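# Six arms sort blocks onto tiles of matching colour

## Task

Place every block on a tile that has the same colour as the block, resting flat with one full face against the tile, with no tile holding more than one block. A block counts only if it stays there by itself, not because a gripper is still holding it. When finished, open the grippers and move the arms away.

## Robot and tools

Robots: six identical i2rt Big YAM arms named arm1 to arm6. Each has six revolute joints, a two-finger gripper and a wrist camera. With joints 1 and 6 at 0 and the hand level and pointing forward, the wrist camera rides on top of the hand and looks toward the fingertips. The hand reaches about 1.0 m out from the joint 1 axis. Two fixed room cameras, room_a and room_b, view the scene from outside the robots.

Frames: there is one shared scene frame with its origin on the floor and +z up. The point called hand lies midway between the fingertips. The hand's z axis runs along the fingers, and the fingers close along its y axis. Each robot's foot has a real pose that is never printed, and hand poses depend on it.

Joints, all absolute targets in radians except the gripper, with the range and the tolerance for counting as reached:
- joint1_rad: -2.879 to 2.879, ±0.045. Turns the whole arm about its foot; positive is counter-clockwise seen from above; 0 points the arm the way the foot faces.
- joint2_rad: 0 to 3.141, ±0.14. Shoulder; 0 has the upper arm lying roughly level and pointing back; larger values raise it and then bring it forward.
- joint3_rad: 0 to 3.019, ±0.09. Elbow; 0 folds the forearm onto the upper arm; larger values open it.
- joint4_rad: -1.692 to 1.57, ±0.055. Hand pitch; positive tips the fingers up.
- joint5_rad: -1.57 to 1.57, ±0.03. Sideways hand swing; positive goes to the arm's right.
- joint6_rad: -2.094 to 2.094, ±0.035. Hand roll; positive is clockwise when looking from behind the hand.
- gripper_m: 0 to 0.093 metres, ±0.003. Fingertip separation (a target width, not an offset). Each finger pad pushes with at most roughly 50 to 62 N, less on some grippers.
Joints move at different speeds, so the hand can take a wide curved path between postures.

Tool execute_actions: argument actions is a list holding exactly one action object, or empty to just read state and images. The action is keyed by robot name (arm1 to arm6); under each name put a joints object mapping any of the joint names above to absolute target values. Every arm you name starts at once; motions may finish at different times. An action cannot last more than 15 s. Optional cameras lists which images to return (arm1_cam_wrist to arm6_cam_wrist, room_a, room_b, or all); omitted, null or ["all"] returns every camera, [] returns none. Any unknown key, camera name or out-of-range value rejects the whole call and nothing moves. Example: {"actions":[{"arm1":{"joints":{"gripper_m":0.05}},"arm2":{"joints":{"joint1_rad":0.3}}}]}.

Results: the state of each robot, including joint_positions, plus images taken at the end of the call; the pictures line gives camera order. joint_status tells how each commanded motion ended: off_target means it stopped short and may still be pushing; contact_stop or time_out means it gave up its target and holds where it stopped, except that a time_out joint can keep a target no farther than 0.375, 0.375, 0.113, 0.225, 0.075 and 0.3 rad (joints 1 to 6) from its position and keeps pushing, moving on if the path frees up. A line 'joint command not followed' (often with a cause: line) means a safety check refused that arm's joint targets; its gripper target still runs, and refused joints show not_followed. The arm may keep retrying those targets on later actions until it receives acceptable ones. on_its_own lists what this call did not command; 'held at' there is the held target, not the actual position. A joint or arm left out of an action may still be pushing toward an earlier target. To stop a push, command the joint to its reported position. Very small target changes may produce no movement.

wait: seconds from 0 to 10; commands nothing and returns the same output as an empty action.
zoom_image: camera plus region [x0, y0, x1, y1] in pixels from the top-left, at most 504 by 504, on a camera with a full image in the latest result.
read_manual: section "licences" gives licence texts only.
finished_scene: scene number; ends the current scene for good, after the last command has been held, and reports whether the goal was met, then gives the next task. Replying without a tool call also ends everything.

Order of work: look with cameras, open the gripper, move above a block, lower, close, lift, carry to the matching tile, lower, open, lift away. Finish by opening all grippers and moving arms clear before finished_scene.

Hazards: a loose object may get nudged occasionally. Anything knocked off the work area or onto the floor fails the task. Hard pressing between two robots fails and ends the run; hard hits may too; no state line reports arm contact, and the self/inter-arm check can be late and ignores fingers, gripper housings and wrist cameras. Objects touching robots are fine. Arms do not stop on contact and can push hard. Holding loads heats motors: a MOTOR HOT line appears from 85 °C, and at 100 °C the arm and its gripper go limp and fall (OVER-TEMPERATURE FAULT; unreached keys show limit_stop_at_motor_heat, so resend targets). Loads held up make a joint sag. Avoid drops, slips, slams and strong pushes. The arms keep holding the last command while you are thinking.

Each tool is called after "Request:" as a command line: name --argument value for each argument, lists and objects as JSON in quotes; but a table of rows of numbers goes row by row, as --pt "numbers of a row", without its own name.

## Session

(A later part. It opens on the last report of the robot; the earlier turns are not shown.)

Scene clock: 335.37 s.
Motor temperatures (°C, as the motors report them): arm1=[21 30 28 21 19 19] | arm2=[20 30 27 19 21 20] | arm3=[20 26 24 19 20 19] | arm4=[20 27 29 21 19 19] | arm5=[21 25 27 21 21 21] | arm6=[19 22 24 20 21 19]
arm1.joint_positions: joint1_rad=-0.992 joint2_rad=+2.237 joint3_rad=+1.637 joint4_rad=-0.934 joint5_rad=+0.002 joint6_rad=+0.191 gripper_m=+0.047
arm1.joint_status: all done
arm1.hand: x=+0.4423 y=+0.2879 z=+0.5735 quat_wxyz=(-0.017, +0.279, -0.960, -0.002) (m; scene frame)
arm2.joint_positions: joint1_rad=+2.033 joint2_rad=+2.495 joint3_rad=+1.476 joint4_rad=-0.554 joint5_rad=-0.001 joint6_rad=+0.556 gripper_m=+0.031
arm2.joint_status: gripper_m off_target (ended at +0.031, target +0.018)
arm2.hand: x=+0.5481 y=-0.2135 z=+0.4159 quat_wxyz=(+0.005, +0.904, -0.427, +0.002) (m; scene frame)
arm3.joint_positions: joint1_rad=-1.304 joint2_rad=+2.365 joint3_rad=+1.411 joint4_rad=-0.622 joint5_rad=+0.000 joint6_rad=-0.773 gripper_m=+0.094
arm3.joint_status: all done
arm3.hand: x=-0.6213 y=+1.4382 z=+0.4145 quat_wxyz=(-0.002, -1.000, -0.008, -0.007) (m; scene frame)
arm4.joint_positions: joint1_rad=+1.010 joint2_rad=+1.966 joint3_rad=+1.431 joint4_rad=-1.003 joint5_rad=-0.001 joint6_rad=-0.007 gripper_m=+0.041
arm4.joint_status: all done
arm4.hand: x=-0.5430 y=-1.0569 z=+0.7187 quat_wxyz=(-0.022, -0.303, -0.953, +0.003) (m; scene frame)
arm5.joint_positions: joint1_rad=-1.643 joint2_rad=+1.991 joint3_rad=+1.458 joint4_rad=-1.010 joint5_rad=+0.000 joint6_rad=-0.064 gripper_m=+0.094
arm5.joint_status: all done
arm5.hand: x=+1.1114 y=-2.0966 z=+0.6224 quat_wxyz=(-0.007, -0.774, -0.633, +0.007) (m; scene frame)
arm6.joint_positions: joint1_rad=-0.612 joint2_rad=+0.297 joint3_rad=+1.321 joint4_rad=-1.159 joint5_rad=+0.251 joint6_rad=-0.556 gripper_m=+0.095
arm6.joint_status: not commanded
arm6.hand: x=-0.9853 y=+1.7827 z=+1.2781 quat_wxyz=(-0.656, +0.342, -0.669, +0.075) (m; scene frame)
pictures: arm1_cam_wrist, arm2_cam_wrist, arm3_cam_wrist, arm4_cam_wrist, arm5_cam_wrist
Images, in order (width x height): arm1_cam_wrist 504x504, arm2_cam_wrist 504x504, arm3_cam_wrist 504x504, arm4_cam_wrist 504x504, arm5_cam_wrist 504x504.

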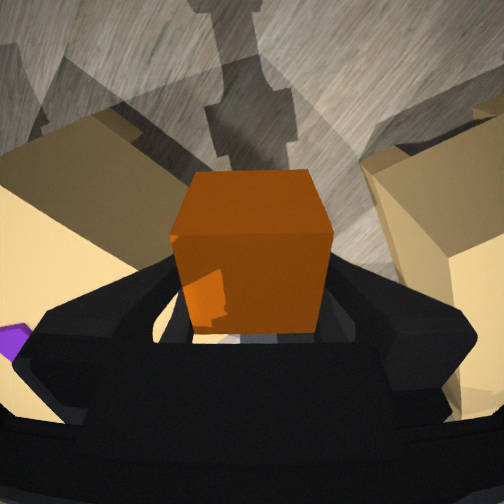

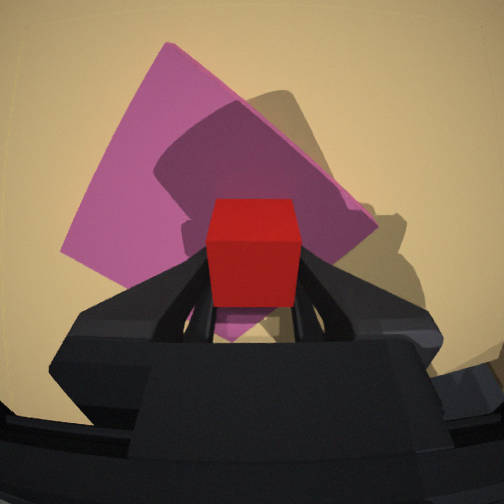

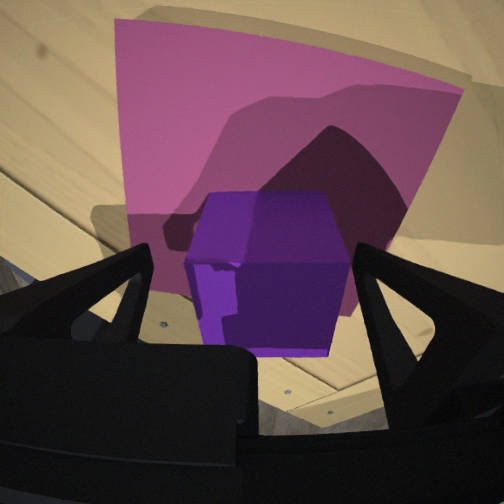

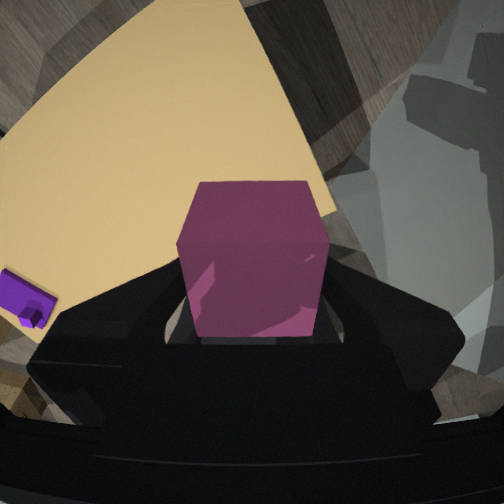

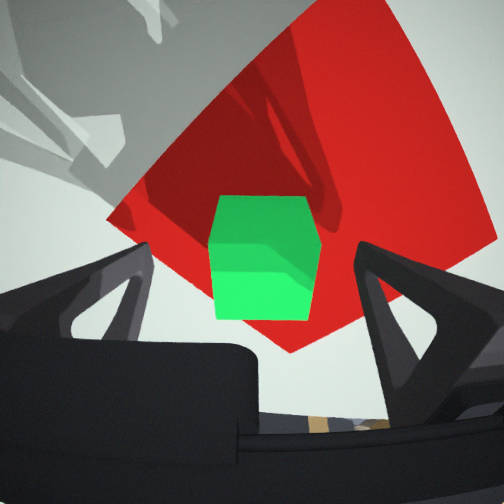

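Request:
execute_actions --actions '[{"arm3":{"joints":{"gripper_m":0.03}},"arm5":{"joints":{"gripper_m":0.022}}}]' --cameras '["arm4_cam_wrist"]'

Request:
zoom_image --camera "arm4_cam_wrist" --region '[0, 230, 130, 360]'

Scene clock: 381.53 s.
Motor temperatures (°C, as the motors report them): arm1=[21 30 29 21 19 19] | arm2=[20 30 27 19 21 20] | arm3=[20 26 24 19 20 19] | arm4=[20 27 30 21 19 19] | arm5=[21 25 27 21 21 21] | arm6=[19 22 24 20 21 19]
arm1.joint_positions: joint1_rad=-0.992 joint2_rad=+2.237 joint3_rad=+1.637 joint4_rad=-0.934 joint5_rad=+0.002 joint6_rad=+0.191 gripper_m=+0.047
arm1.joint_status: not commanded
arm1.hand: x=+0.4423 y=+0.2879 z=+0.5735 quat_wxyz=(-0.017, +0.279, -0.960, -0.002) (m; scene frame)
arm2.joint_positions: joint1_rad=+2.033 joint2_rad=+2.495 joint3_rad=+1.476 joint4_rad=-0.554 joint5_rad=-0.001 joint6_rad=+0.556 gripper_m=+0.031
arm2.joint_status: not commanded
arm2.hand: x=+0.5481 y=-0.2135 z=+0.4159 quat_wxyz=(+0.005, +0.904, -0.427, +0.002) (m; scene frame)
arm3.joint_positions: joint1_rad=-1.304 joint2_rad=+2.365 joint3_rad=+1.411 joint4_rad=-0.620 joint5_rad=+0.000 joint6_rad=-0.774 gripper_m=+0.047
arm3.joint_status: gripper_m off_target (ended at +0.047, target +0.030)
arm3.hand: x=-0.6215 y=+1.4386 z=+0.4145 quat_wxyz=(-0.001, -1.000, -0.008, -0.006) (m; scene frame)
arm4.joint_positions: joint1_rad=+1.010 joint2_rad=+1.966 joint3_rad=+1.431 joint4_rad=-1.003 joint5_rad=-0.001 joint6_rad=-0.007 gripper_m=+0.041
arm4.joint_status: not commanded
arm4.hand: x=-0.5430 y=-1.0569 z=+0.7187 quat_wxyz=(-0.022, -0.303, -0.953, +0.003) (m; scene frame)
arm5.joint_positions: joint1_rad=-1.643 joint2_rad=+1.991 joint3_rad=+1.458 joint4_rad=-1.010 joint5_rad=+0.000 joint6_rad=-0.065 gripper_m=+0.037
arm5.joint_status: gripper_m off_target (ended at +0.037, target +0.022)
arm5.hand: x=+1.1113 y=-2.0966 z=+0.6224 quat_wxyz=(-0.007, -0.774, -0.634, +0.007) (m; scene frame)
arm6.joint_positions: joint1_rad=-0.612 joint2_rad=+0.297 joint3_rad=+1.321 joint4_rad=-1.159 joint5_rad=+0.251 joint6_rad=-0.556 gripper_m=+0.095
arm6.joint_status: not commanded
arm6.hand: x=-0.9853 y=+1.7827 z=+1.2781 quat_wxyz=(-0.656, +0.342, -0.669, +0.075) (m; scene frame)
pictures: arm4_cam_wrist
Images, in order (width x height): arm4_cam_wrist 504x504.

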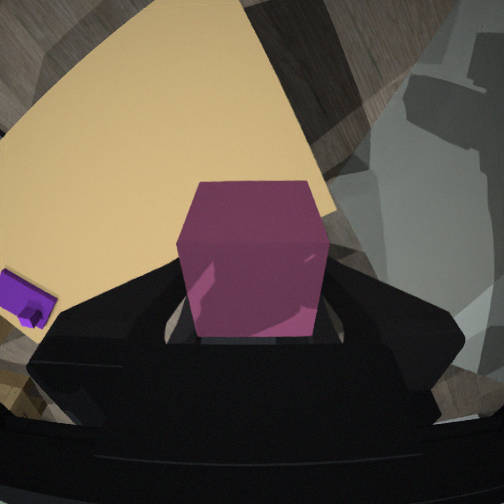

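Region (0, 230, 130, 360) of arm4_cam_wrist's 504x504 image, scaled by 3.877, with more detail than that image has.

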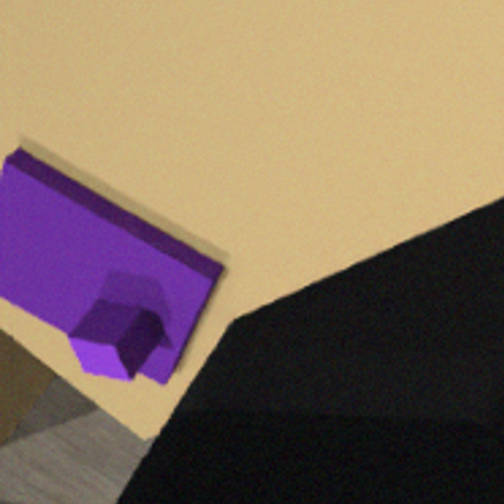

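Request:
execute_actions --actions '[{"arm1":{"joints":{"joint1_rad":-1.68,"joint2_rad":2.223,"joint3_rad":1.21,"joint4_rad":-0.55}},"arm2":{"joints":{"joint1_rad":-2.173,"joint2_rad":1.493,"joint3_rad":1.16,"joint4_rad":-1.225,"joint6_rad":0.0}},"arm3":{"joints":{"joint1_rad":1.297,"joint2_rad":2.29,"joint3_rad":1.6,"joint4_rad":-0.85,"joint6_rad":-0.553}},"arm4":{"joints":{"joint1_rad":1.872,"joint2_rad":2.18,"joint3_rad":1.265,"joint4_rad":-0.64}},"arm5":{"joints":{"joint1_rad":1.54,"joint2_rad":1.6,"joint3_rad":1.18,"joint4_rad":-1.13,"joint6_rad":0.0}}}]' --cameras '["arm1_cam_wrist","arm2_cam_wrist","arm3_cam_wrist","arm4_cam_wrist","arm5_cam_wrist"]'

Scene clock: 420.60 s.
Motor temperatures (°C, as the motors report them): arm1=[21 30 29 21 19 19] | arm2=[20 30 27 19 21 20] | arm3=[20 26 24 19 20 19] | arm4=[20 27 29 21 19 19] | arm5=[21 25 27 21 21 21] | arm6=[19 22 24 20 21 19]
arm1.joint_positions: joint1_rad=-1.682 joint2_rad=+2.222 joint3_rad=+1.211 joint4_rad=-0.560 joint5_rad=+0.003 joint6_rad=+0.191 gripper_m=+0.047
arm1.joint_status: all done
arm1.hand: x=+0.4889 y=-0.1148 z=+0.4742 quat_wxyz=(-0.002, -0.062, -0.998, +0.007) (m; scene frame)
arm2.joint_positions: joint1_rad=-2.174 joint2_rad=+1.514 joint3_rad=+1.164 joint4_rad=-1.209 joint5_rad=+0.000 joint6_rad=+0.009 gripper_m=+0.031
arm2.joint_status: all done
arm2.hand: x=+1.1611 y=-0.8134 z=+0.8216 quat_wxyz=(-0.006, -0.644, -0.765, +0.008) (m; scene frame)
arm3.joint_positions: joint1_rad=+1.297 joint2_rad=+2.298 joint3_rad=+1.593 joint4_rad=-0.842 joint5_rad=-0.001 joint6_rad=-0.565 gripper_m=+0.048
arm3.joint_status: all done
arm3.hand: x=-0.0486 y=+0.4561 z=+0.5052 quat_wxyz=(-0.012, -0.358, -0.934, +0.007) (m; scene frame)
arm4.joint_positions: joint1_rad=+1.879 joint2_rad=+2.171 joint3_rad=+1.266 joint4_rad=-0.653 joint5_rad=-0.001 joint6_rad=-0.006 gripper_m=+0.041
arm4.joint_status: all done
arm4.hand: x=-0.4866 y=-0.5971 z=+0.5637 quat_wxyz=(-0.012, +0.126, -0.992, +0.000) (m; scene frame)
arm5.joint_positions: joint1_rad=+1.547 joint2_rad=+1.615 joint3_rad=+1.183 joint4_rad=-1.115 joint5_rad=+0.000 joint6_rad=-0.012 gripper_m=+0.037
arm5.joint_status: all done
arm5.hand: x=+1.3581 y=-1.0945 z=+0.7231 quat_wxyz=(-0.014, +0.632, -0.775, -0.008) (m; scene frame)
arm6.joint_positions: joint1_rad=-0.612 joint2_rad=+0.297 joint3_rad=+1.321 joint4_rad=-1.159 joint5_rad=+0.251 joint6_rad=-0.556 gripper_m=+0.095
arm6.joint_status: not commanded
arm6.hand: x=-0.9853 y=+1.7827 z=+1.2781 quat_wxyz=(-0.656, +0.342, -0.669, +0.075) (m; scene frame)
pictures: arm1_cam_wrist, arm2_cam_wrist, arm3_cam_wrist, arm4_cam_wrist, arm5_cam_wrist
Images, in order (width x height): arm1_cam_wrist 504x504, arm2_cam_wrist 504x504, arm3_cam_wrist 504x504, arm4_cam_wrist 504x504, arm5_cam_wrist 504x504.

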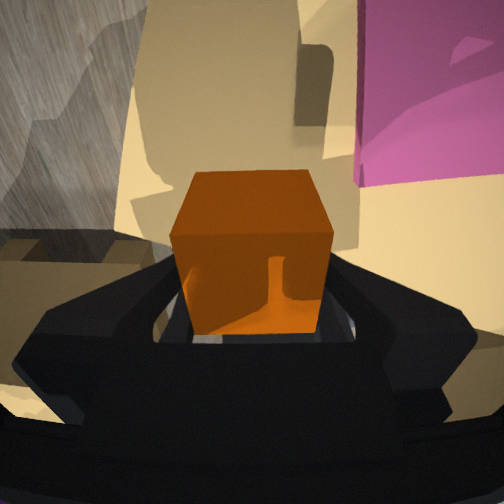

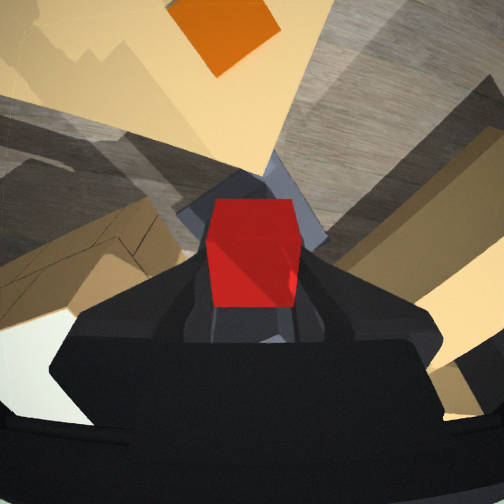

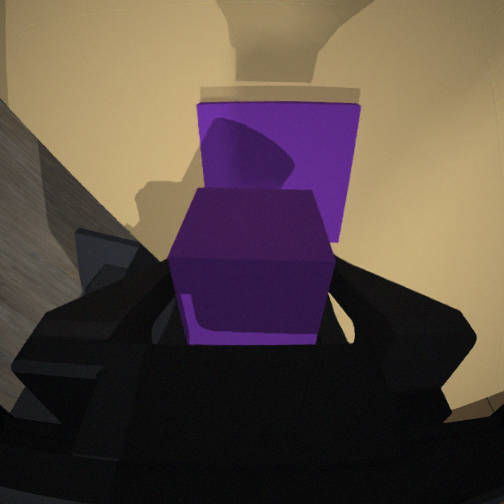

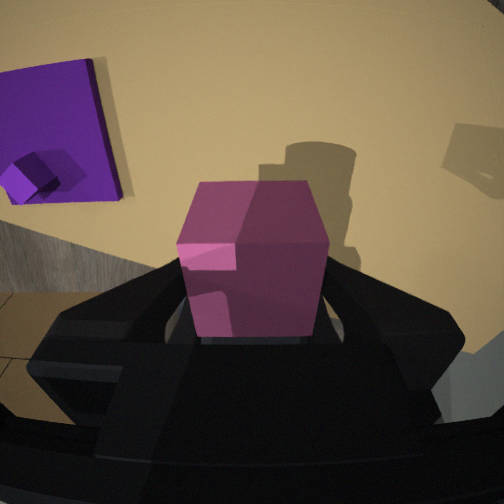

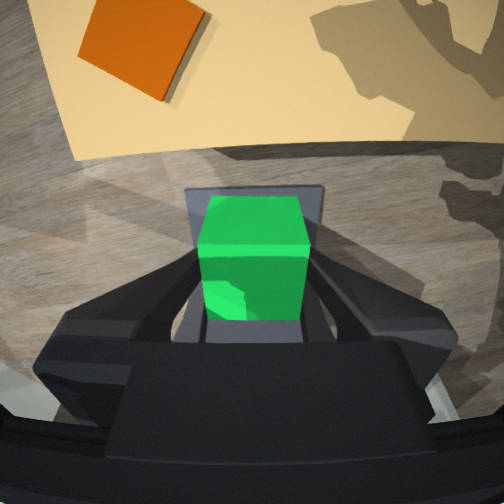

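Request:
execute_actions --actions '[{"arm1":{"joints":{"joint2_rad":2.36,"joint3_rad":1.3,"joint4_rad":-0.5}},"arm2":{"joints":{"joint1_rad":-2.106,"joint2_rad":2.29,"joint3_rad":1.345,"joint4_rad":-0.59}},"arm3":{"joints":{"joint1_rad":1.268,"joint2_rad":2.448,"joint3_rad":1.69,"joint4_rad":-0.78,"joint6_rad":-0.6}},"arm4":{"joints":{"joint2_rad":2.44,"joint3_rad":1.38,"joint4_rad":-0.51}},"arm5":{"joints":{"joint1_rad":1.42,"joint2_rad":2.275,"joint3_rad":1.565,"joint4_rad":-0.82}}}]' --cameras '["arm1_cam_wrist","arm2_cam_wrist","arm3_cam_wrist","arm4_cam_wrist","arm5_cam_wrist"]'

Scene clock: 484.03 s.
Motor temperatures (°C, as the motors report them): arm1=[21 30 27 21 19 19] | arm2=[20 29 28 19 21 20] | arm3=[20 27 24 19 20 19] | arm4=[20 27 28 21 19 19] | arm5=[21 25 27 20 21 21] | arm6=[19 22 24 20 21 19]
arm1.joint_positions: joint1_rad=-1.682 joint2_rad=+2.369 joint3_rad=+1.285 joint4_rad=-0.503 joint5_rad=+0.003 joint6_rad=+0.191 gripper_m=+0.047
arm1.joint_status: all done
arm1.hand: x=+0.4954 y=-0.1150 z=+0.4157 quat_wxyz=(+0.006, -0.062, -0.998, +0.008) (m; scene frame)
arm2.joint_positions: joint1_rad=-2.107 joint2_rad=+2.312 joint3_rad=+1.332 joint4_rad=-0.606 joint5_rad=+0.000 joint6_rad=+0.009 gripper_m=+0.031
arm2.joint_status: all done
arm2.hand: x=+1.2139 y=-0.9140 z=+0.4875 quat_wxyz=(+0.005, -0.618, -0.786, +0.000) (m; scene frame)
arm3.joint_positions: joint1_rad=+1.269 joint2_rad=+2.472 joint3_rad=+1.667 joint4_rad=-0.783 joint5_rad=+0.000 joint6_rad=-0.588 gripper_m=+0.048
arm3.joint_status: all done
arm3.hand: x=-0.0645 y=+0.4513 z=+0.4211 quat_wxyz=(+0.000, -0.361, -0.933, -0.009) (m; scene frame)
arm4.joint_positions: joint1_rad=+1.879 joint2_rad=+2.443 joint3_rad=+1.373 joint4_rad=-0.519 joint5_rad=-0.001 joint6_rad=-0.006 gripper_m=+0.041
arm4.joint_status: all done
arm4.hand: x=-0.4812 y=-0.5962 z=+0.4469 quat_wxyz=(+0.003, +0.126, -0.992, +0.002) (m; scene frame)
arm5.joint_positions: joint1_rad=+1.415 joint2_rad=+2.297 joint3_rad=+1.532 joint4_rad=-0.828 joint5_rad=+0.000 joint6_rad=-0.011 gripper_m=+0.037
arm5.joint_status: all done
arm5.hand: x=+1.4639 y=-0.9825 z=+0.4827 quat_wxyz=(+0.005, +0.579, -0.815, +0.005) (m; scene frame)
arm6.joint_positions: joint1_rad=-0.612 joint2_rad=+0.297 joint3_rad=+1.321 joint4_rad=-1.159 joint5_rad=+0.251 joint6_rad=-0.556 gripper_m=+0.095
arm6.joint_status: not commanded
arm6.hand: x=-0.9853 y=+1.7827 z=+1.2781 quat_wxyz=(-0.656, +0.342, -0.669, +0.075) (m; scene frame)
pictures: arm1_cam_wrist, arm2_cam_wrist, arm3_cam_wrist, arm4_cam_wrist, arm5_cam_wrist
Images, in order (width x height): arm1_cam_wrist 504x504, arm2_cam_wrist 504x504, arm3_cam_wrist 504x504, arm4_cam_wrist 504x504, arm5_cam_wrist 504x504.

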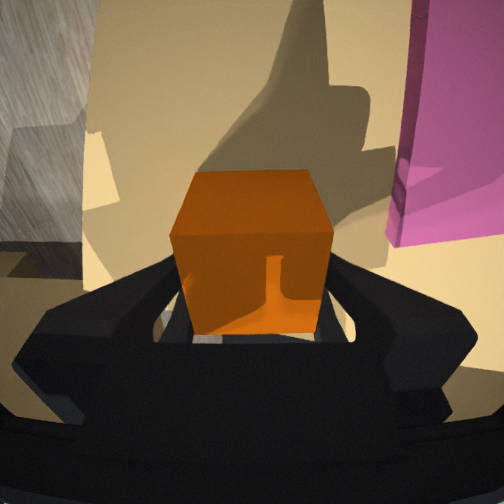

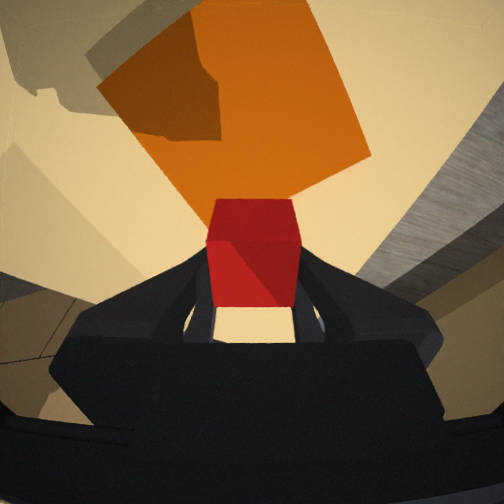

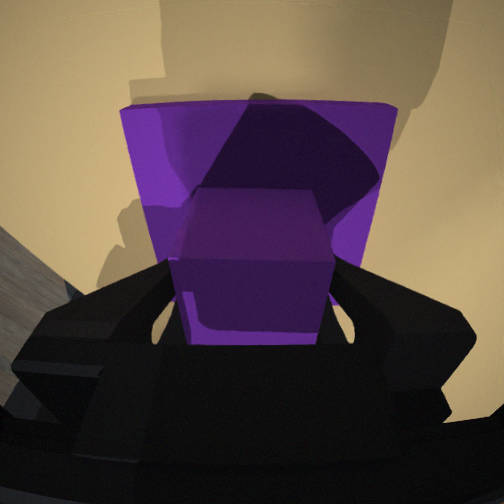

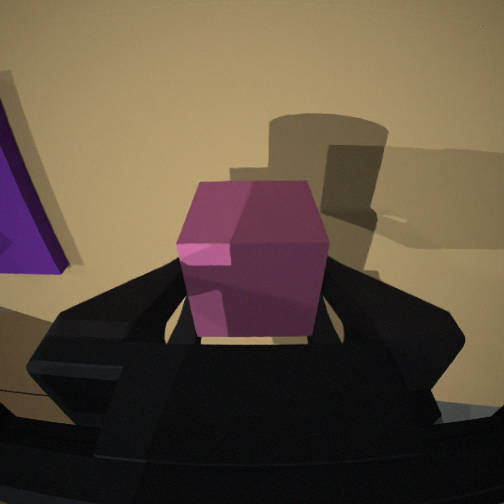

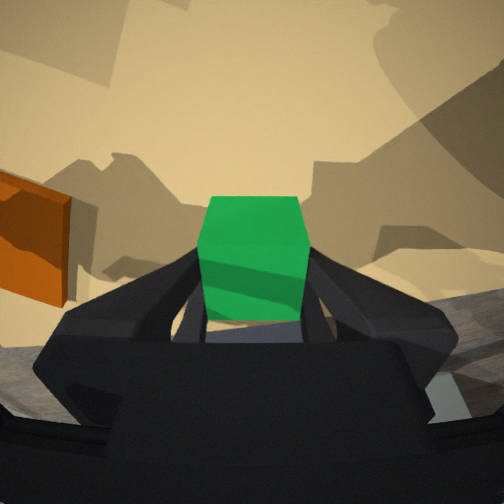

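Request:
execute_actions --actions '[{"arm1":{"joints":{"joint2_rad":2.369,"gripper_m":0.08}},"arm2":{"joints":{"joint2_rad":2.44,"joint3_rad":1.5,"joint4_rad":-0.605}},"arm3":{"joints":{"joint2_rad":2.462,"gripper_m":0.08}},"arm4":{"joints":{"joint2_rad":2.53,"joint4_rad":-0.42}},"arm5":{"joints":{"joint2_rad":2.35,"joint4_rad":-0.726}}}]' --cameras '["arm1_cam_wrist","arm2_cam_wrist","arm3_cam_wrist","arm4_cam_wrist","arm5_cam_wrist"]'

Scene clock: 506.17 s.
Motor temperatures (°C, as the motors report them): arm1=[21 30 27 21 19 19] | arm2=[20 30 27 19 21 20] | arm3=[20 28 24 19 20 19] | arm4=[20 28 28 21 19 19] | arm5=[21 26 28 20 21 21] | arm6=[19 22 24 20 21 19]
arm1.joint_positions: joint1_rad=-1.682 joint2_rad=+2.369 joint3_rad=+1.285 joint4_rad=-0.503 joint5_rad=+0.003 joint6_rad=+0.191 gripper_m=+0.080
arm1.joint_status: all done
arm1.hand: x=+0.4954 y=-0.1150 z=+0.4157 quat_wxyz=(+0.006, -0.062, -0.998, +0.008) (m; scene frame)
arm2.joint_positions: joint1_rad=-2.107 joint2_rad=+2.433 joint3_rad=+1.468 joint4_rad=-0.606 joint5_rad=+0.000 joint6_rad=+0.009 gripper_m=+0.031
arm2.joint_status: all done
arm2.hand: x=+1.2222 y=-0.9479 z=+0.4523 quat_wxyz=(-0.001, -0.618, -0.786, +0.005) (m; scene frame)
arm3.joint_positions: joint1_rad=+1.269 joint2_rad=+2.472 joint3_rad=+1.667 joint4_rad=-0.783 joint5_rad=+0.000 joint6_rad=-0.588 gripper_m=+0.080
arm3.joint_status: all done
arm3.hand: x=-0.0645 y=+0.4513 z=+0.4211 quat_wxyz=(+0.000, -0.361, -0.933, -0.009) (m; scene frame)
arm4.joint_positions: joint1_rad=+1.879 joint2_rad=+2.524 joint3_rad=+1.373 joint4_rad=-0.436 joint5_rad=-0.001 joint6_rad=-0.006 gripper_m=+0.041
arm4.joint_status: all done
arm4.hand: x=-0.4932 y=-0.5994 z=+0.4052 quat_wxyz=(+0.002, +0.126, -0.992, +0.002) (m; scene frame)
arm5.joint_positions: joint1_rad=+1.415 joint2_rad=+2.371 joint3_rad=+1.532 joint4_rad=-0.742 joint5_rad=+0.000 joint6_rad=-0.011 gripper_m=+0.037
arm5.joint_status: all done
arm5.hand: x=+1.4641 y=-0.9826 z=+0.4402 quat_wxyz=(-0.001, +0.579, -0.815, +0.002) (m; scene frame)
arm6.joint_positions: joint1_rad=-0.612 joint2_rad=+0.297 joint3_rad=+1.321 joint4_rad=-1.159 joint5_rad=+0.251 joint6_rad=-0.556 gripper_m=+0.095
arm6.joint_status: not commanded
arm6.hand: x=-0.9853 y=+1.7827 z=+1.2781 quat_wxyz=(-0.656, +0.342, -0.669, +0.075) (m; scene frame)
pictures: arm1_cam_wrist, arm2_cam_wrist, arm3_cam_wrist, arm4_cam_wrist, arm5_cam_wrist
Images, in order (width x height): arm1_cam_wrist 504x504, arm2_cam_wrist 504x504, arm3_cam_wrist 504x504, arm4_cam_wrist 504x504, arm5_cam_wrist 504x504.

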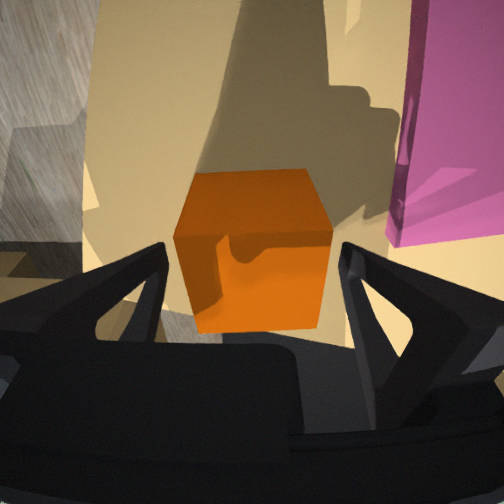

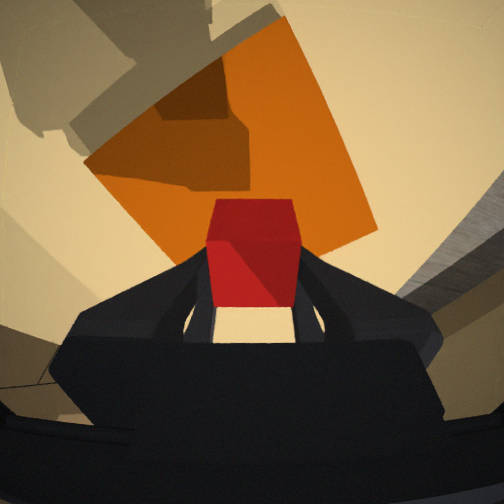

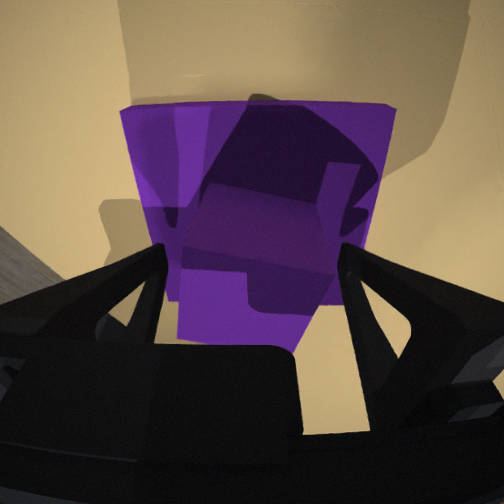

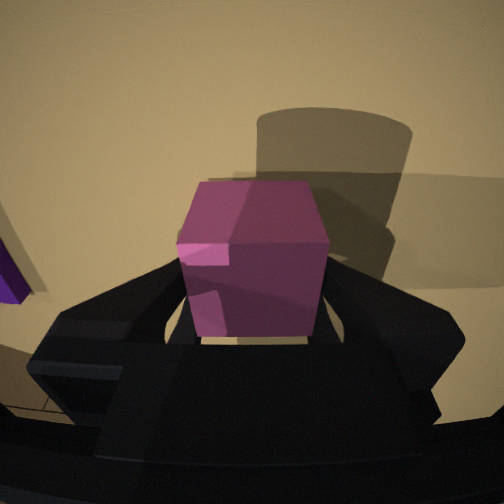

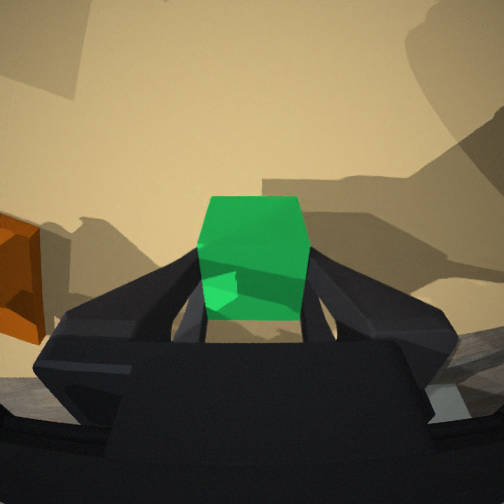

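Request:
execute_actions --actions '[{"arm1":{"joints":{"joint2_rad":2.2,"joint4_rad":-0.67,"gripper_m":0.093}},"arm2":{"joints":{"joint2_rad":2.504,"joint4_rad":-0.535}},"arm3":{"joints":{"joint2_rad":2.3,"joint4_rad":-0.95,"gripper_m":0.093}},"arm4":{"joints":{"joint2_rad":2.56,"joint4_rad":-0.405}},"arm5":{"joints":{"joint2_rad":2.395,"joint4_rad":-0.667}}}]' --cameras '["arm1_cam_wrist","arm2_cam_wrist","arm3_cam_wrist","arm4_cam_wrist","arm5_cam_wrist"]'

Scene clock: 524.33 s.
Motor temperatures (°C, as the motors report them): arm1=[21 30 27 21 19 19] | arm2=[20 30 27 19 21 20] | arm3=[20 28 24 19 20 19] | arm4=[20 28 27 21 19 19] | arm5=[21 27 28 20 21 21] | arm6=[19 22 24 20 21 19]
arm1.joint_positions: joint1_rad=-1.682 joint2_rad=+2.183 joint3_rad=+1.287 joint4_rad=-0.662 joint5_rad=+0.003 joint6_rad=+0.191 gripper_m=+0.093
arm1.joint_status: all done
arm1.hand: x=+0.5168 y=-0.1125 z=+0.5102 quat_wxyz=(-0.008, -0.062, -0.998, +0.006) (m; scene frame)
arm2.joint_positions: joint1_rad=-2.107 joint2_rad=+2.500 joint3_rad=+1.470 joint4_rad=-0.550 joint5_rad=+0.000 joint6_rad=+0.009 gripper_m=+0.031
arm2.joint_status: all done
arm2.hand: x=+1.2194 y=-0.9375 z=+0.4162 quat_wxyz=(+0.002, -0.618, -0.786, +0.002) (m; scene frame)
arm3.joint_positions: joint1_rad=+1.269 joint2_rad=+2.298 joint3_rad=+1.671 joint4_rad=-0.943 joint5_rad=+0.000 joint6_rad=-0.588 gripper_m=+0.093
arm3.joint_status: all done
arm3.hand: x=-0.0625 y=+0.4389 z=+0.5287 quat_wxyz=(-0.005, -0.361, -0.933, -0.001) (m; scene frame)
arm4.joint_positions: joint1_rad=+1.879 joint2_rad=+2.536 joint3_rad=+1.373 joint4_rad=-0.422 joint5_rad=-0.001 joint6_rad=-0.006 gripper_m=+0.041
arm4.joint_status: all done
arm4.hand: x=-0.4947 y=-0.5998 z=+0.3993 quat_wxyz=(+0.001, +0.126, -0.992, +0.002) (m; scene frame)
arm5.joint_positions: joint1_rad=+1.415 joint2_rad=+2.405 joint3_rad=+1.532 joint4_rad=-0.684 joint5_rad=+0.000 joint6_rad=-0.011 gripper_m=+0.037
arm5.joint_status: all done
arm5.hand: x=+1.4652 y=-0.9795 z=+0.4204 quat_wxyz=(-0.010, +0.579, -0.815, -0.005) (m; scene frame)
arm6.joint_positions: joint1_rad=-0.612 joint2_rad=+0.297 joint3_rad=+1.321 joint4_rad=-1.159 joint5_rad=+0.251 joint6_rad=-0.556 gripper_m=+0.095
arm6.joint_status: not commanded
arm6.hand: x=-0.9853 y=+1.7827 z=+1.2781 quat_wxyz=(-0.656, +0.342, -0.669, +0.075) (m; scene frame)
pictures: arm1_cam_wrist, arm2_cam_wrist, arm3_cam_wrist, arm4_cam_wrist, arm5_cam_wrist
Images, in order (width x height): arm1_cam_wrist 504x504, arm2_cam_wrist 504x504, arm3_cam_wrist 504x504, arm4_cam_wrist 504x504, arm5_cam_wrist 504x504.

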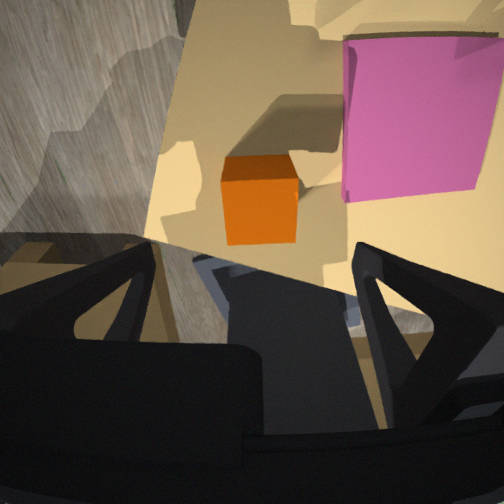

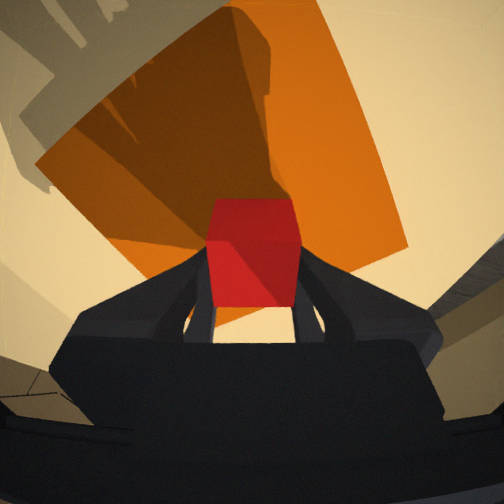

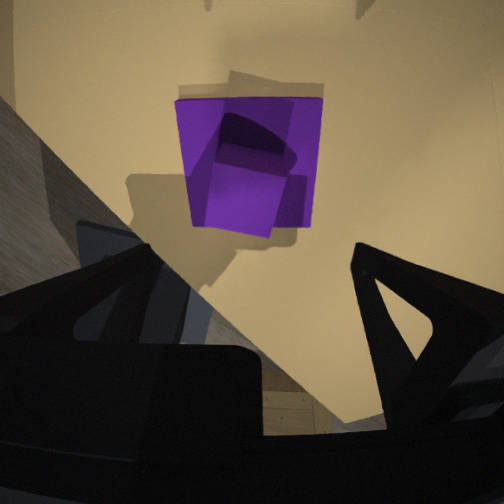

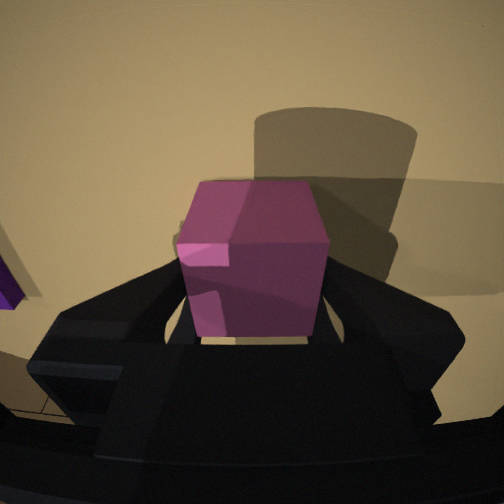

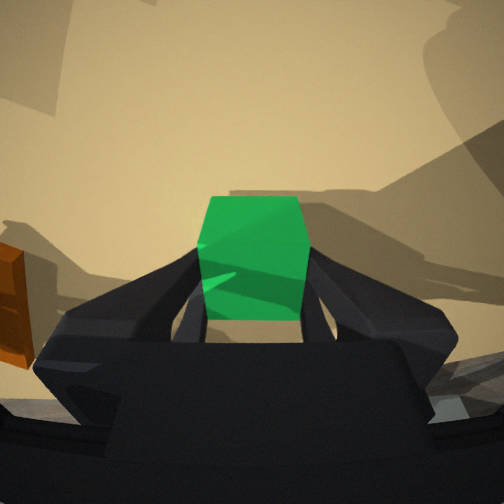

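Request:
execute_actions --actions '[{"arm2":{"joints":{"joint2_rad":2.5,"gripper_m":0.075}},"arm3":{"joints":{"joint2_rad":2.05,"joint4_rad":-1.19}},"arm4":{"joints":{"joint2_rad":2.575}},"arm5":{"joints":{"joint2_rad":2.42}}}]' --cameras '["arm2_cam_wrist","arm4_cam_wrist","arm5_cam_wrist"]'

Scene clock: 549.43 s.
Motor temperatures (°C, as the motors report them): arm1=[21 30 28 21 19 19] | arm2=[20 31 27 19 21 20] | arm3=[20 27 25 19 20 19] | arm4=[20 27 27 21 19 19] | arm5=[21 27 27 20 21 21] | arm6=[19 22 24 20 21 19]
arm1.joint_positions: joint1_rad=-1.682 joint2_rad=+2.183 joint3_rad=+1.287 joint4_rad=-0.662 joint5_rad=+0.003 joint6_rad=+0.191 gripper_m=+0.093
arm1.joint_status: not commanded
arm1.hand: x=+0.5168 y=-0.1125 z=+0.5102 quat_wxyz=(-0.008, -0.062, -0.998, +0.006) (m; scene frame)
arm2.joint_positions: joint1_rad=-2.107 joint2_rad=+2.500 joint3_rad=+1.470 joint4_rad=-0.550 joint5_rad=+0.000 joint6_rad=+0.009 gripper_m=+0.075
arm2.joint_status: all done
arm2.hand: x=+1.2194 y=-0.9375 z=+0.4162 quat_wxyz=(+0.002, -0.618, -0.786, +0.002) (m; scene frame)
arm3.joint_positions: joint1_rad=+1.269 joint2_rad=+2.056 joint3_rad=+1.672 joint4_rad=-1.183 joint5_rad=+0.000 joint6_rad=-0.588 gripper_m=+0.093
arm3.joint_status: all done
arm3.hand: x=-0.0689 y=+0.4584 z=+0.6754 quat_wxyz=(-0.006, -0.361, -0.933, +0.000) (m; scene frame)
arm4.joint_positions: joint1_rad=+1.879 joint2_rad=+2.545 joint3_rad=+1.373 joint4_rad=-0.420 joint5_rad=-0.001 joint6_rad=-0.006 gripper_m=+0.041
arm4.joint_status: all done
arm4.hand: x=-0.4980 y=-0.6006 z=+0.3947 quat_wxyz=(+0.004, +0.126, -0.992, +0.002) (m; scene frame)
arm5.joint_positions: joint1_rad=+1.415 joint2_rad=+2.422 joint3_rad=+1.532 joint4_rad=-0.681 joint5_rad=+0.000 joint6_rad=-0.010 gripper_m=+0.037
arm5.joint_status: all done
arm5.hand: x=+1.4638 y=-0.9837 z=+0.4111 quat_wxyz=(-0.005, +0.579, -0.815, -0.001) (m; scene frame)
arm6.joint_positions: joint1_rad=-0.612 joint2_rad=+0.297 joint3_rad=+1.321 joint4_rad=-1.159 joint5_rad=+0.251 joint6_rad=-0.556 gripper_m=+0.095
arm6.joint_status: not commanded
arm6.hand: x=-0.9853 y=+1.7827 z=+1.2781 quat_wxyz=(-0.656, +0.342, -0.669, +0.075) (m; scene frame)
pictures: arm2_cam_wrist, arm4_cam_wrist, arm5_cam_wrist
Images, in order (width x height): arm2_cam_wrist 504x504, arm4_cam_wrist 504x504, arm5_cam_wrist 504x504.

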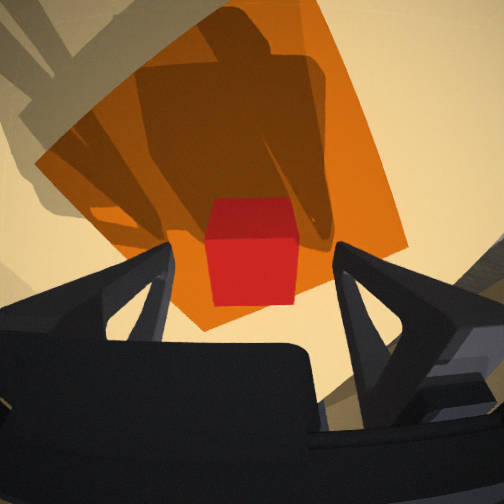

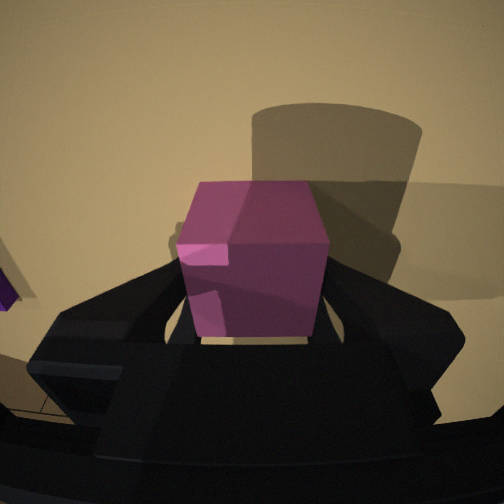

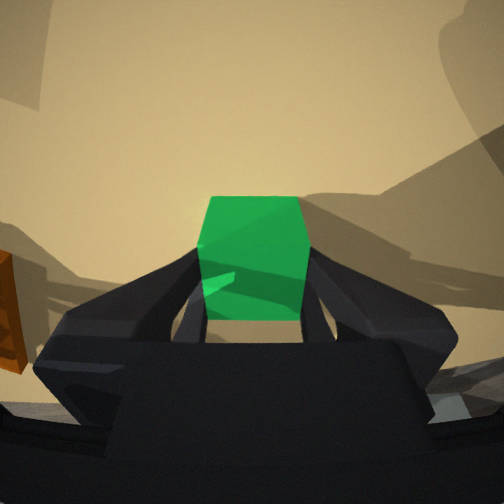

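Request:
execute_actions --actions '[{"arm1":{"joints":{"joint1_rad":1.8,"joint2_rad":1.85,"joint3_rad":1.03,"joint4_rad":-0.74,"joint6_rad":0.515}},"arm2":{"joints":{"joint1_rad":-1.796,"joint2_rad":1.82,"joint3_rad":0.87,"joint4_rad":-0.6,"gripper_m":0.093}},"arm3":{"joints":{"joint1_rad":0.5,"joint2_rad":1.3,"joint3_rad":1.0,"joint4_rad":-1.25}},"arm4":{"joints":{"joint2_rad":2.56,"gripper_m":0.08}},"arm5":{"joints":{"joint2_rad":2.415,"gripper_m":0.08}}}]' --cameras '["arm1_cam_wrist","arm2_cam_wrist","arm4_cam_wrist","arm5_cam_wrist"]'

Scene clock: 585.17 s.
Motor temperatures (°C, as the motors report them): arm1=[21 29 28 21 19 19] | arm2=[20 31 27 19 21 20] | arm3=[20 27 25 19 20 19] | arm4=[20 27 27 21 19 19] | arm5=[21 27 27 20 21 21] | arm6=[19 22 24 20 21 19]
arm1.joint_positions: joint1_rad=+1.806 joint2_rad=+1.838 joint3_rad=+1.037 joint4_rad=-0.735 joint5_rad=+0.001 joint6_rad=+0.507 gripper_m=+0.093
arm1.joint_status: all done
arm1.hand: x=-0.4421 y=-0.3319 z=+0.6110 quat_wxyz=(+0.013, +0.999, -0.047, -0.015) (m; scene frame)
arm2.joint_positions: joint1_rad=-1.791 joint2_rad=+1.833 joint3_rad=+0.872 joint4_rad=-0.587 joint5_rad=-0.002 joint6_rad=+0.007 gripper_m=+0.093
arm2.joint_status: all done
arm2.hand: x=+1.3021 y=-0.7395 z=+0.6043 quat_wxyz=(-0.011, -0.486, -0.874, +0.010) (m; scene frame)
arm3.joint_positions: joint1_rad=+0.505 joint2_rad=+1.302 joint3_rad=+0.991 joint4_rad=-1.247 joint5_rad=+0.001 joint6_rad=-0.589 gripper_m=+0.093
arm3.joint_status: all done
arm3.hand: x=-0.3943 y=+0.7476 z=+0.7778 quat_wxyz=(-0.005, -0.682, -0.731, +0.003) (m; scene frame)
arm4.joint_positions: joint1_rad=+1.879 joint2_rad=+2.545 joint3_rad=+1.373 joint4_rad=-0.420 joint5_rad=-0.001 joint6_rad=-0.006 gripper_m=+0.080
arm4.joint_status: all done
arm4.hand: x=-0.4980 y=-0.6006 z=+0.3947 quat_wxyz=(+0.004, +0.126, -0.992, +0.002) (m; scene frame)
arm5.joint_positions: joint1_rad=+1.415 joint2_rad=+2.422 joint3_rad=+1.532 joint4_rad=-0.681 joint5_rad=+0.000 joint6_rad=-0.010 gripper_m=+0.080
arm5.joint_status: all done
arm5.hand: x=+1.4638 y=-0.9837 z=+0.4111 quat_wxyz=(-0.005, +0.579, -0.815, -0.001) (m; scene frame)
arm6.joint_positions: joint1_rad=-0.612 joint2_rad=+0.297 joint3_rad=+1.321 joint4_rad=-1.159 joint5_rad=+0.251 joint6_rad=-0.556 gripper_m=+0.095
arm6.joint_status: not commanded
arm6.hand: x=-0.9853 y=+1.7827 z=+1.2781 quat_wxyz=(-0.656, +0.342, -0.669, +0.075) (m; scene frame)
pictures: arm1_cam_wrist, arm2_cam_wrist, arm4_cam_wrist, arm5_cam_wrist
Images, in order (width x height): arm1_cam_wrist 504x504, arm2_cam_wrist 504x504, arm4_cam_wrist 504x504, arm5_cam_wrist 504x504.

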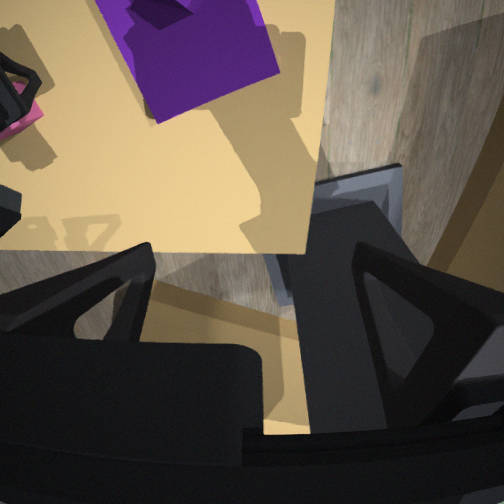

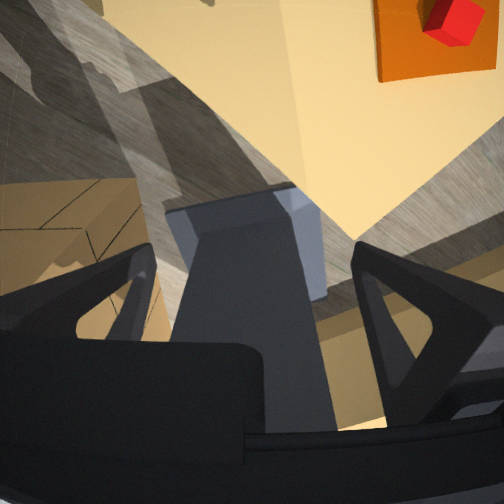

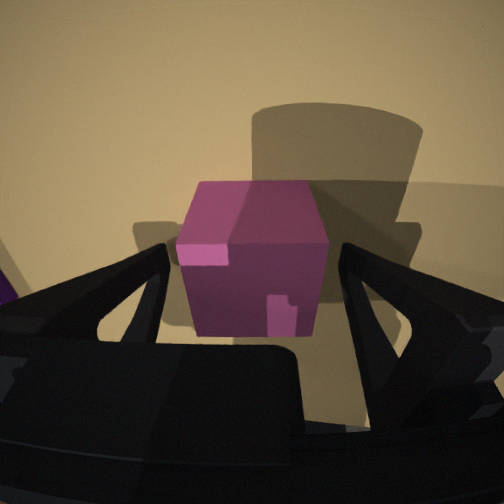

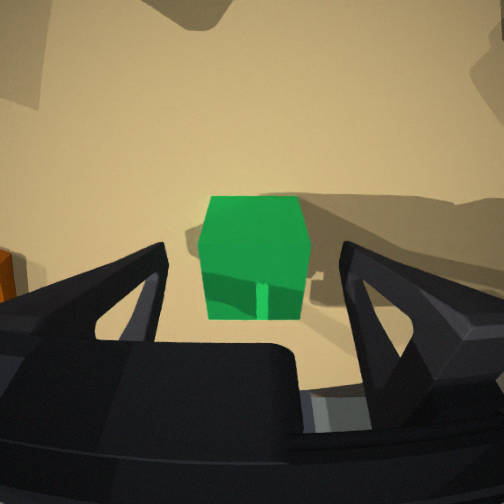

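Request:
execute_actions --actions '[{"arm4":{"joints":{"joint2_rad":1.85,"joint3_rad":0.9,"joint4_rad":-0.62,"gripper_m":0.093}},"arm5":{"joints":{"joint1_rad":1.8,"joint2_rad":1.8,"joint3_rad":1.16,"joint4_rad":-0.9,"joint6_rad":-0.215,"gripper_m":0.093}}}]' --cameras '["arm4_cam_wrist","arm5_cam_wrist"]'

Scene clock: 607.43 s.
Motor temperatures (°C, as the motors report them): arm1=[21 29 28 21 19 19] | arm2=[20 30 26 19 21 20] | arm3=[20 26 25 19 20 19] | arm4=[20 27 27 21 19 19] | arm5=[21 27 27 20 21 21] | arm6=[19 22 24 20 21 19]
arm1.joint_positions: joint1_rad=+1.806 joint2_rad=+1.838 joint3_rad=+1.037 joint4_rad=-0.735 joint5_rad=+0.001 joint6_rad=+0.507 gripper_m=+0.093
arm1.joint_status: not commanded
arm1.hand: x=-0.4421 y=-0.3319 z=+0.6110 quat_wxyz=(+0.013, +0.999, -0.047, -0.015) (m; scene frame)
arm2.joint_positions: joint1_rad=-1.791 joint2_rad=+1.833 joint3_rad=+0.872 joint4_rad=-0.587 joint5_rad=-0.002 joint6_rad=+0.007 gripper_m=+0.093
arm2.joint_status: not commanded
arm2.hand: x=+1.3021 y=-0.7395 z=+0.6043 quat_wxyz=(-0.011, -0.486, -0.874, +0.010) (m; scene frame)
arm3.joint_positions: joint1_rad=+0.505 joint2_rad=+1.302 joint3_rad=+0.991 joint4_rad=-1.247 joint5_rad=+0.001 joint6_rad=-0.589 gripper_m=+0.093
arm3.joint_status: not commanded
arm3.hand: x=-0.3943 y=+0.7476 z=+0.7778 quat_wxyz=(-0.005, -0.682, -0.731, +0.003) (m; scene frame)
arm4.joint_positions: joint1_rad=+1.879 joint2_rad=+1.829 joint3_rad=+0.910 joint4_rad=-0.609 joint5_rad=-0.001 joint6_rad=-0.006 gripper_m=+0.093
arm4.joint_status: all done
arm4.hand: x=-0.5882 y=-0.6223 z=+0.6345 quat_wxyz=(-0.028, +0.126, -0.992, -0.002) (m; scene frame)
arm5.joint_positions: joint1_rad=+1.794 joint2_rad=+1.802 joint3_rad=+1.162 joint4_rad=-0.886 joint5_rad=-0.002 joint6_rad=-0.203 gripper_m=+0.093
arm5.joint_status: all done
arm5.hand: x=+1.2450 y=-1.0501 z=+0.6327 quat_wxyz=(-0.022, +0.785, -0.619, -0.015) (m; scene frame)
arm6.joint_positions: joint1_rad=-0.612 joint2_rad=+0.297 joint3_rad=+1.321 joint4_rad=-1.159 joint5_rad=+0.251 joint6_rad=-0.556 gripper_m=+0.095
arm6.joint_status: not commanded
arm6.hand: x=-0.9853 y=+1.7827 z=+1.2781 quat_wxyz=(-0.656, +0.342, -0.669, +0.075) (m; scene frame)
pictures: arm4_cam_wrist, arm5_cam_wrist
Images, in order (width x height): arm4_cam_wrist 504x504, arm5_cam_wrist 504x504.

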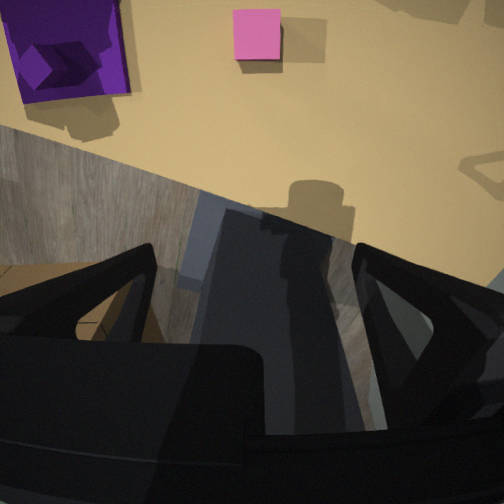

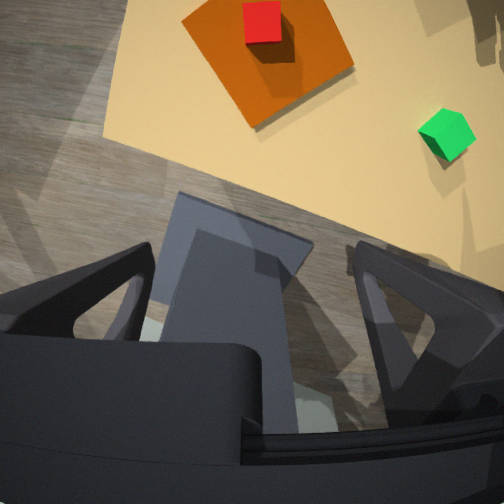

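Request:
execute_actions --actions '[{"arm1":{"joints":{"joint1_rad":2.148,"joint2_rad":2.49,"joint3_rad":1.83,"joint4_rad":-0.895,"joint6_rad":0.515}},"arm2":{"joints":{"joint1_rad":-1.785,"joint2_rad":2.585,"joint3_rad":1.95,"joint4_rad":-0.92,"joint6_rad":-0.67}},"arm4":{"joints":{"joint1_rad":0.9,"joint2_rad":1.6}},"arm5":{"joints":{"joint1_rad":1.818,"joint2_rad":2.365,"joint3_rad":1.543,"joint4_rad":-0.693,"joint6_rad":-0.175}}}]' --cameras '["arm1_cam_wrist","arm2_cam_wrist","arm5_cam_wrist","room_b"]'

Scene clock: 635.23 s.
Motor temperatures (°C, as the motors report them): arm1=[21 28 28 21 19 19] | arm2=[20 30 26 19 21 20] | arm3=[20 25 25 19 20 19] | arm4=[20 26 27 21 19 19] | arm5=[21 26 27 20 21 21] | arm6=[19 22 24 20 21 19]
arm1.joint_positions: joint1_rad=+2.147 joint2_rad=+2.487 joint3_rad=+1.799 joint4_rad=-0.887 joint5_rad=+0.001 joint6_rad=+0.510 gripper_m=+0.093
arm1.joint_status: all done
arm1.hand: x=-0.4978 y=-0.5985 z=+0.4748 quat_wxyz=(+0.004, +0.992, +0.123, +0.002) (m; scene frame)
arm2.joint_positions: joint1_rad=-1.791 joint2_rad=+2.586 joint3_rad=+1.920 joint4_rad=-0.907 joint5_rad=-0.002 joint6_rad=-0.660 gripper_m=+0.093
arm2.joint_status: all done
arm2.hand: x=+1.4453 y=-0.9685 z=+0.4768 quat_wxyz=(+0.001, -0.173, -0.985, +0.004) (m; scene frame)
arm3.joint_positions: joint1_rad=+0.505 joint2_rad=+1.302 joint3_rad=+0.991 joint4_rad=-1.247 joint5_rad=+0.001 joint6_rad=-0.589 gripper_m=+0.093
arm3.joint_status: not commanded
arm3.hand: x=-0.3943 y=+0.7476 z=+0.7778 quat_wxyz=(-0.005, -0.682, -0.731, +0.003) (m; scene frame)
arm4.joint_positions: joint1_rad=+0.904 joint2_rad=+1.586 joint3_rad=+0.903 joint4_rad=-0.609 joint5_rad=-0.001 joint6_rad=-0.006 gripper_m=+0.093
arm4.joint_status: all done
arm4.hand: x=-0.6608 y=-1.0326 z=+0.7347 quat_wxyz=(-0.136, -0.350, -0.925, +0.048) (m; scene frame)
arm5.joint_positions: joint1_rad=+1.817 joint2_rad=+2.385 joint3_rad=+1.509 joint4_rad=-0.701 joint5_rad=+0.000 joint6_rad=-0.187 gripper_m=+0.093
arm5.joint_status: all done
arm5.hand: x=+1.2299 y=-0.9548 z=+0.4250 quat_wxyz=(-0.003, +0.788, -0.616, +0.002) (m; scene frame)
arm6.joint_positions: joint1_rad=-0.612 joint2_rad=+0.297 joint3_rad=+1.321 joint4_rad=-1.159 joint5_rad=+0.251 joint6_rad=-0.556 gripper_m=+0.095
arm6.joint_status: not commanded
arm6.hand: x=-0.9853 y=+1.7827 z=+1.2781 quat_wxyz=(-0.656, +0.342, -0.669, +0.075) (m; scene frame)
pictures: arm1_cam_wrist, arm2_cam_wrist, arm5_cam_wrist, room_b
Images, in order (width x height): arm1_cam_wrist 504x504, arm2_cam_wrist 504x504, arm5_cam_wrist 504x504, room_b 504x504.

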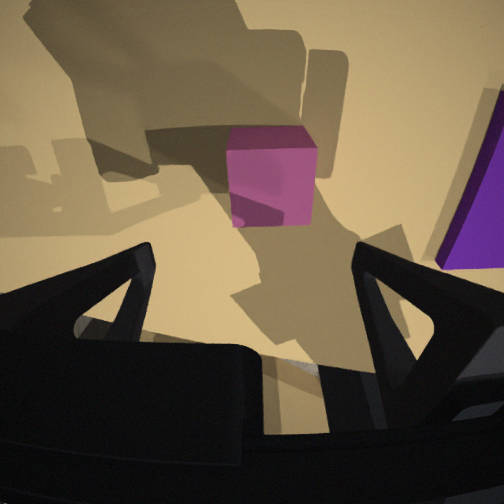

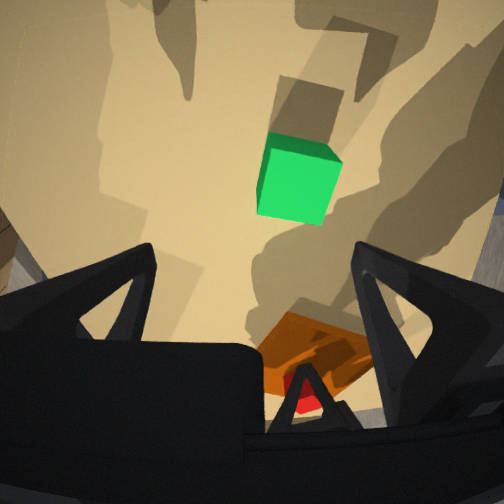

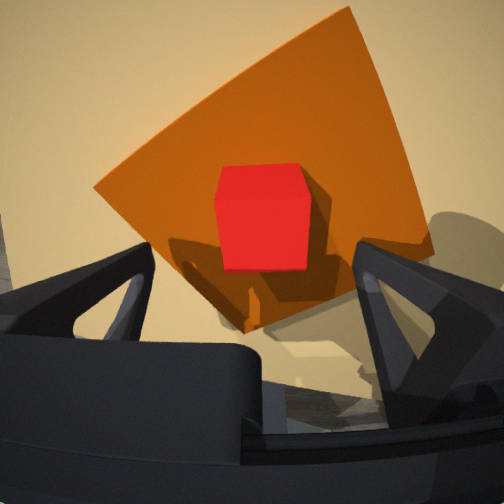

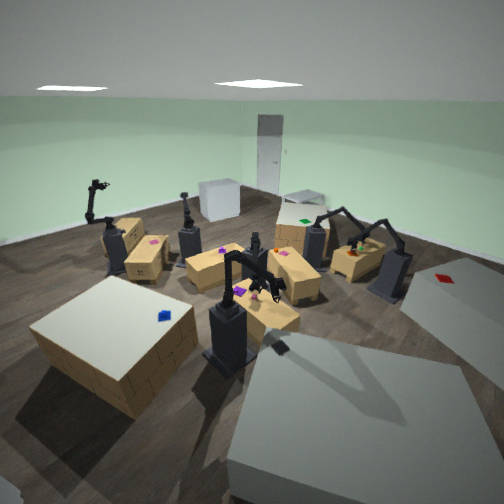

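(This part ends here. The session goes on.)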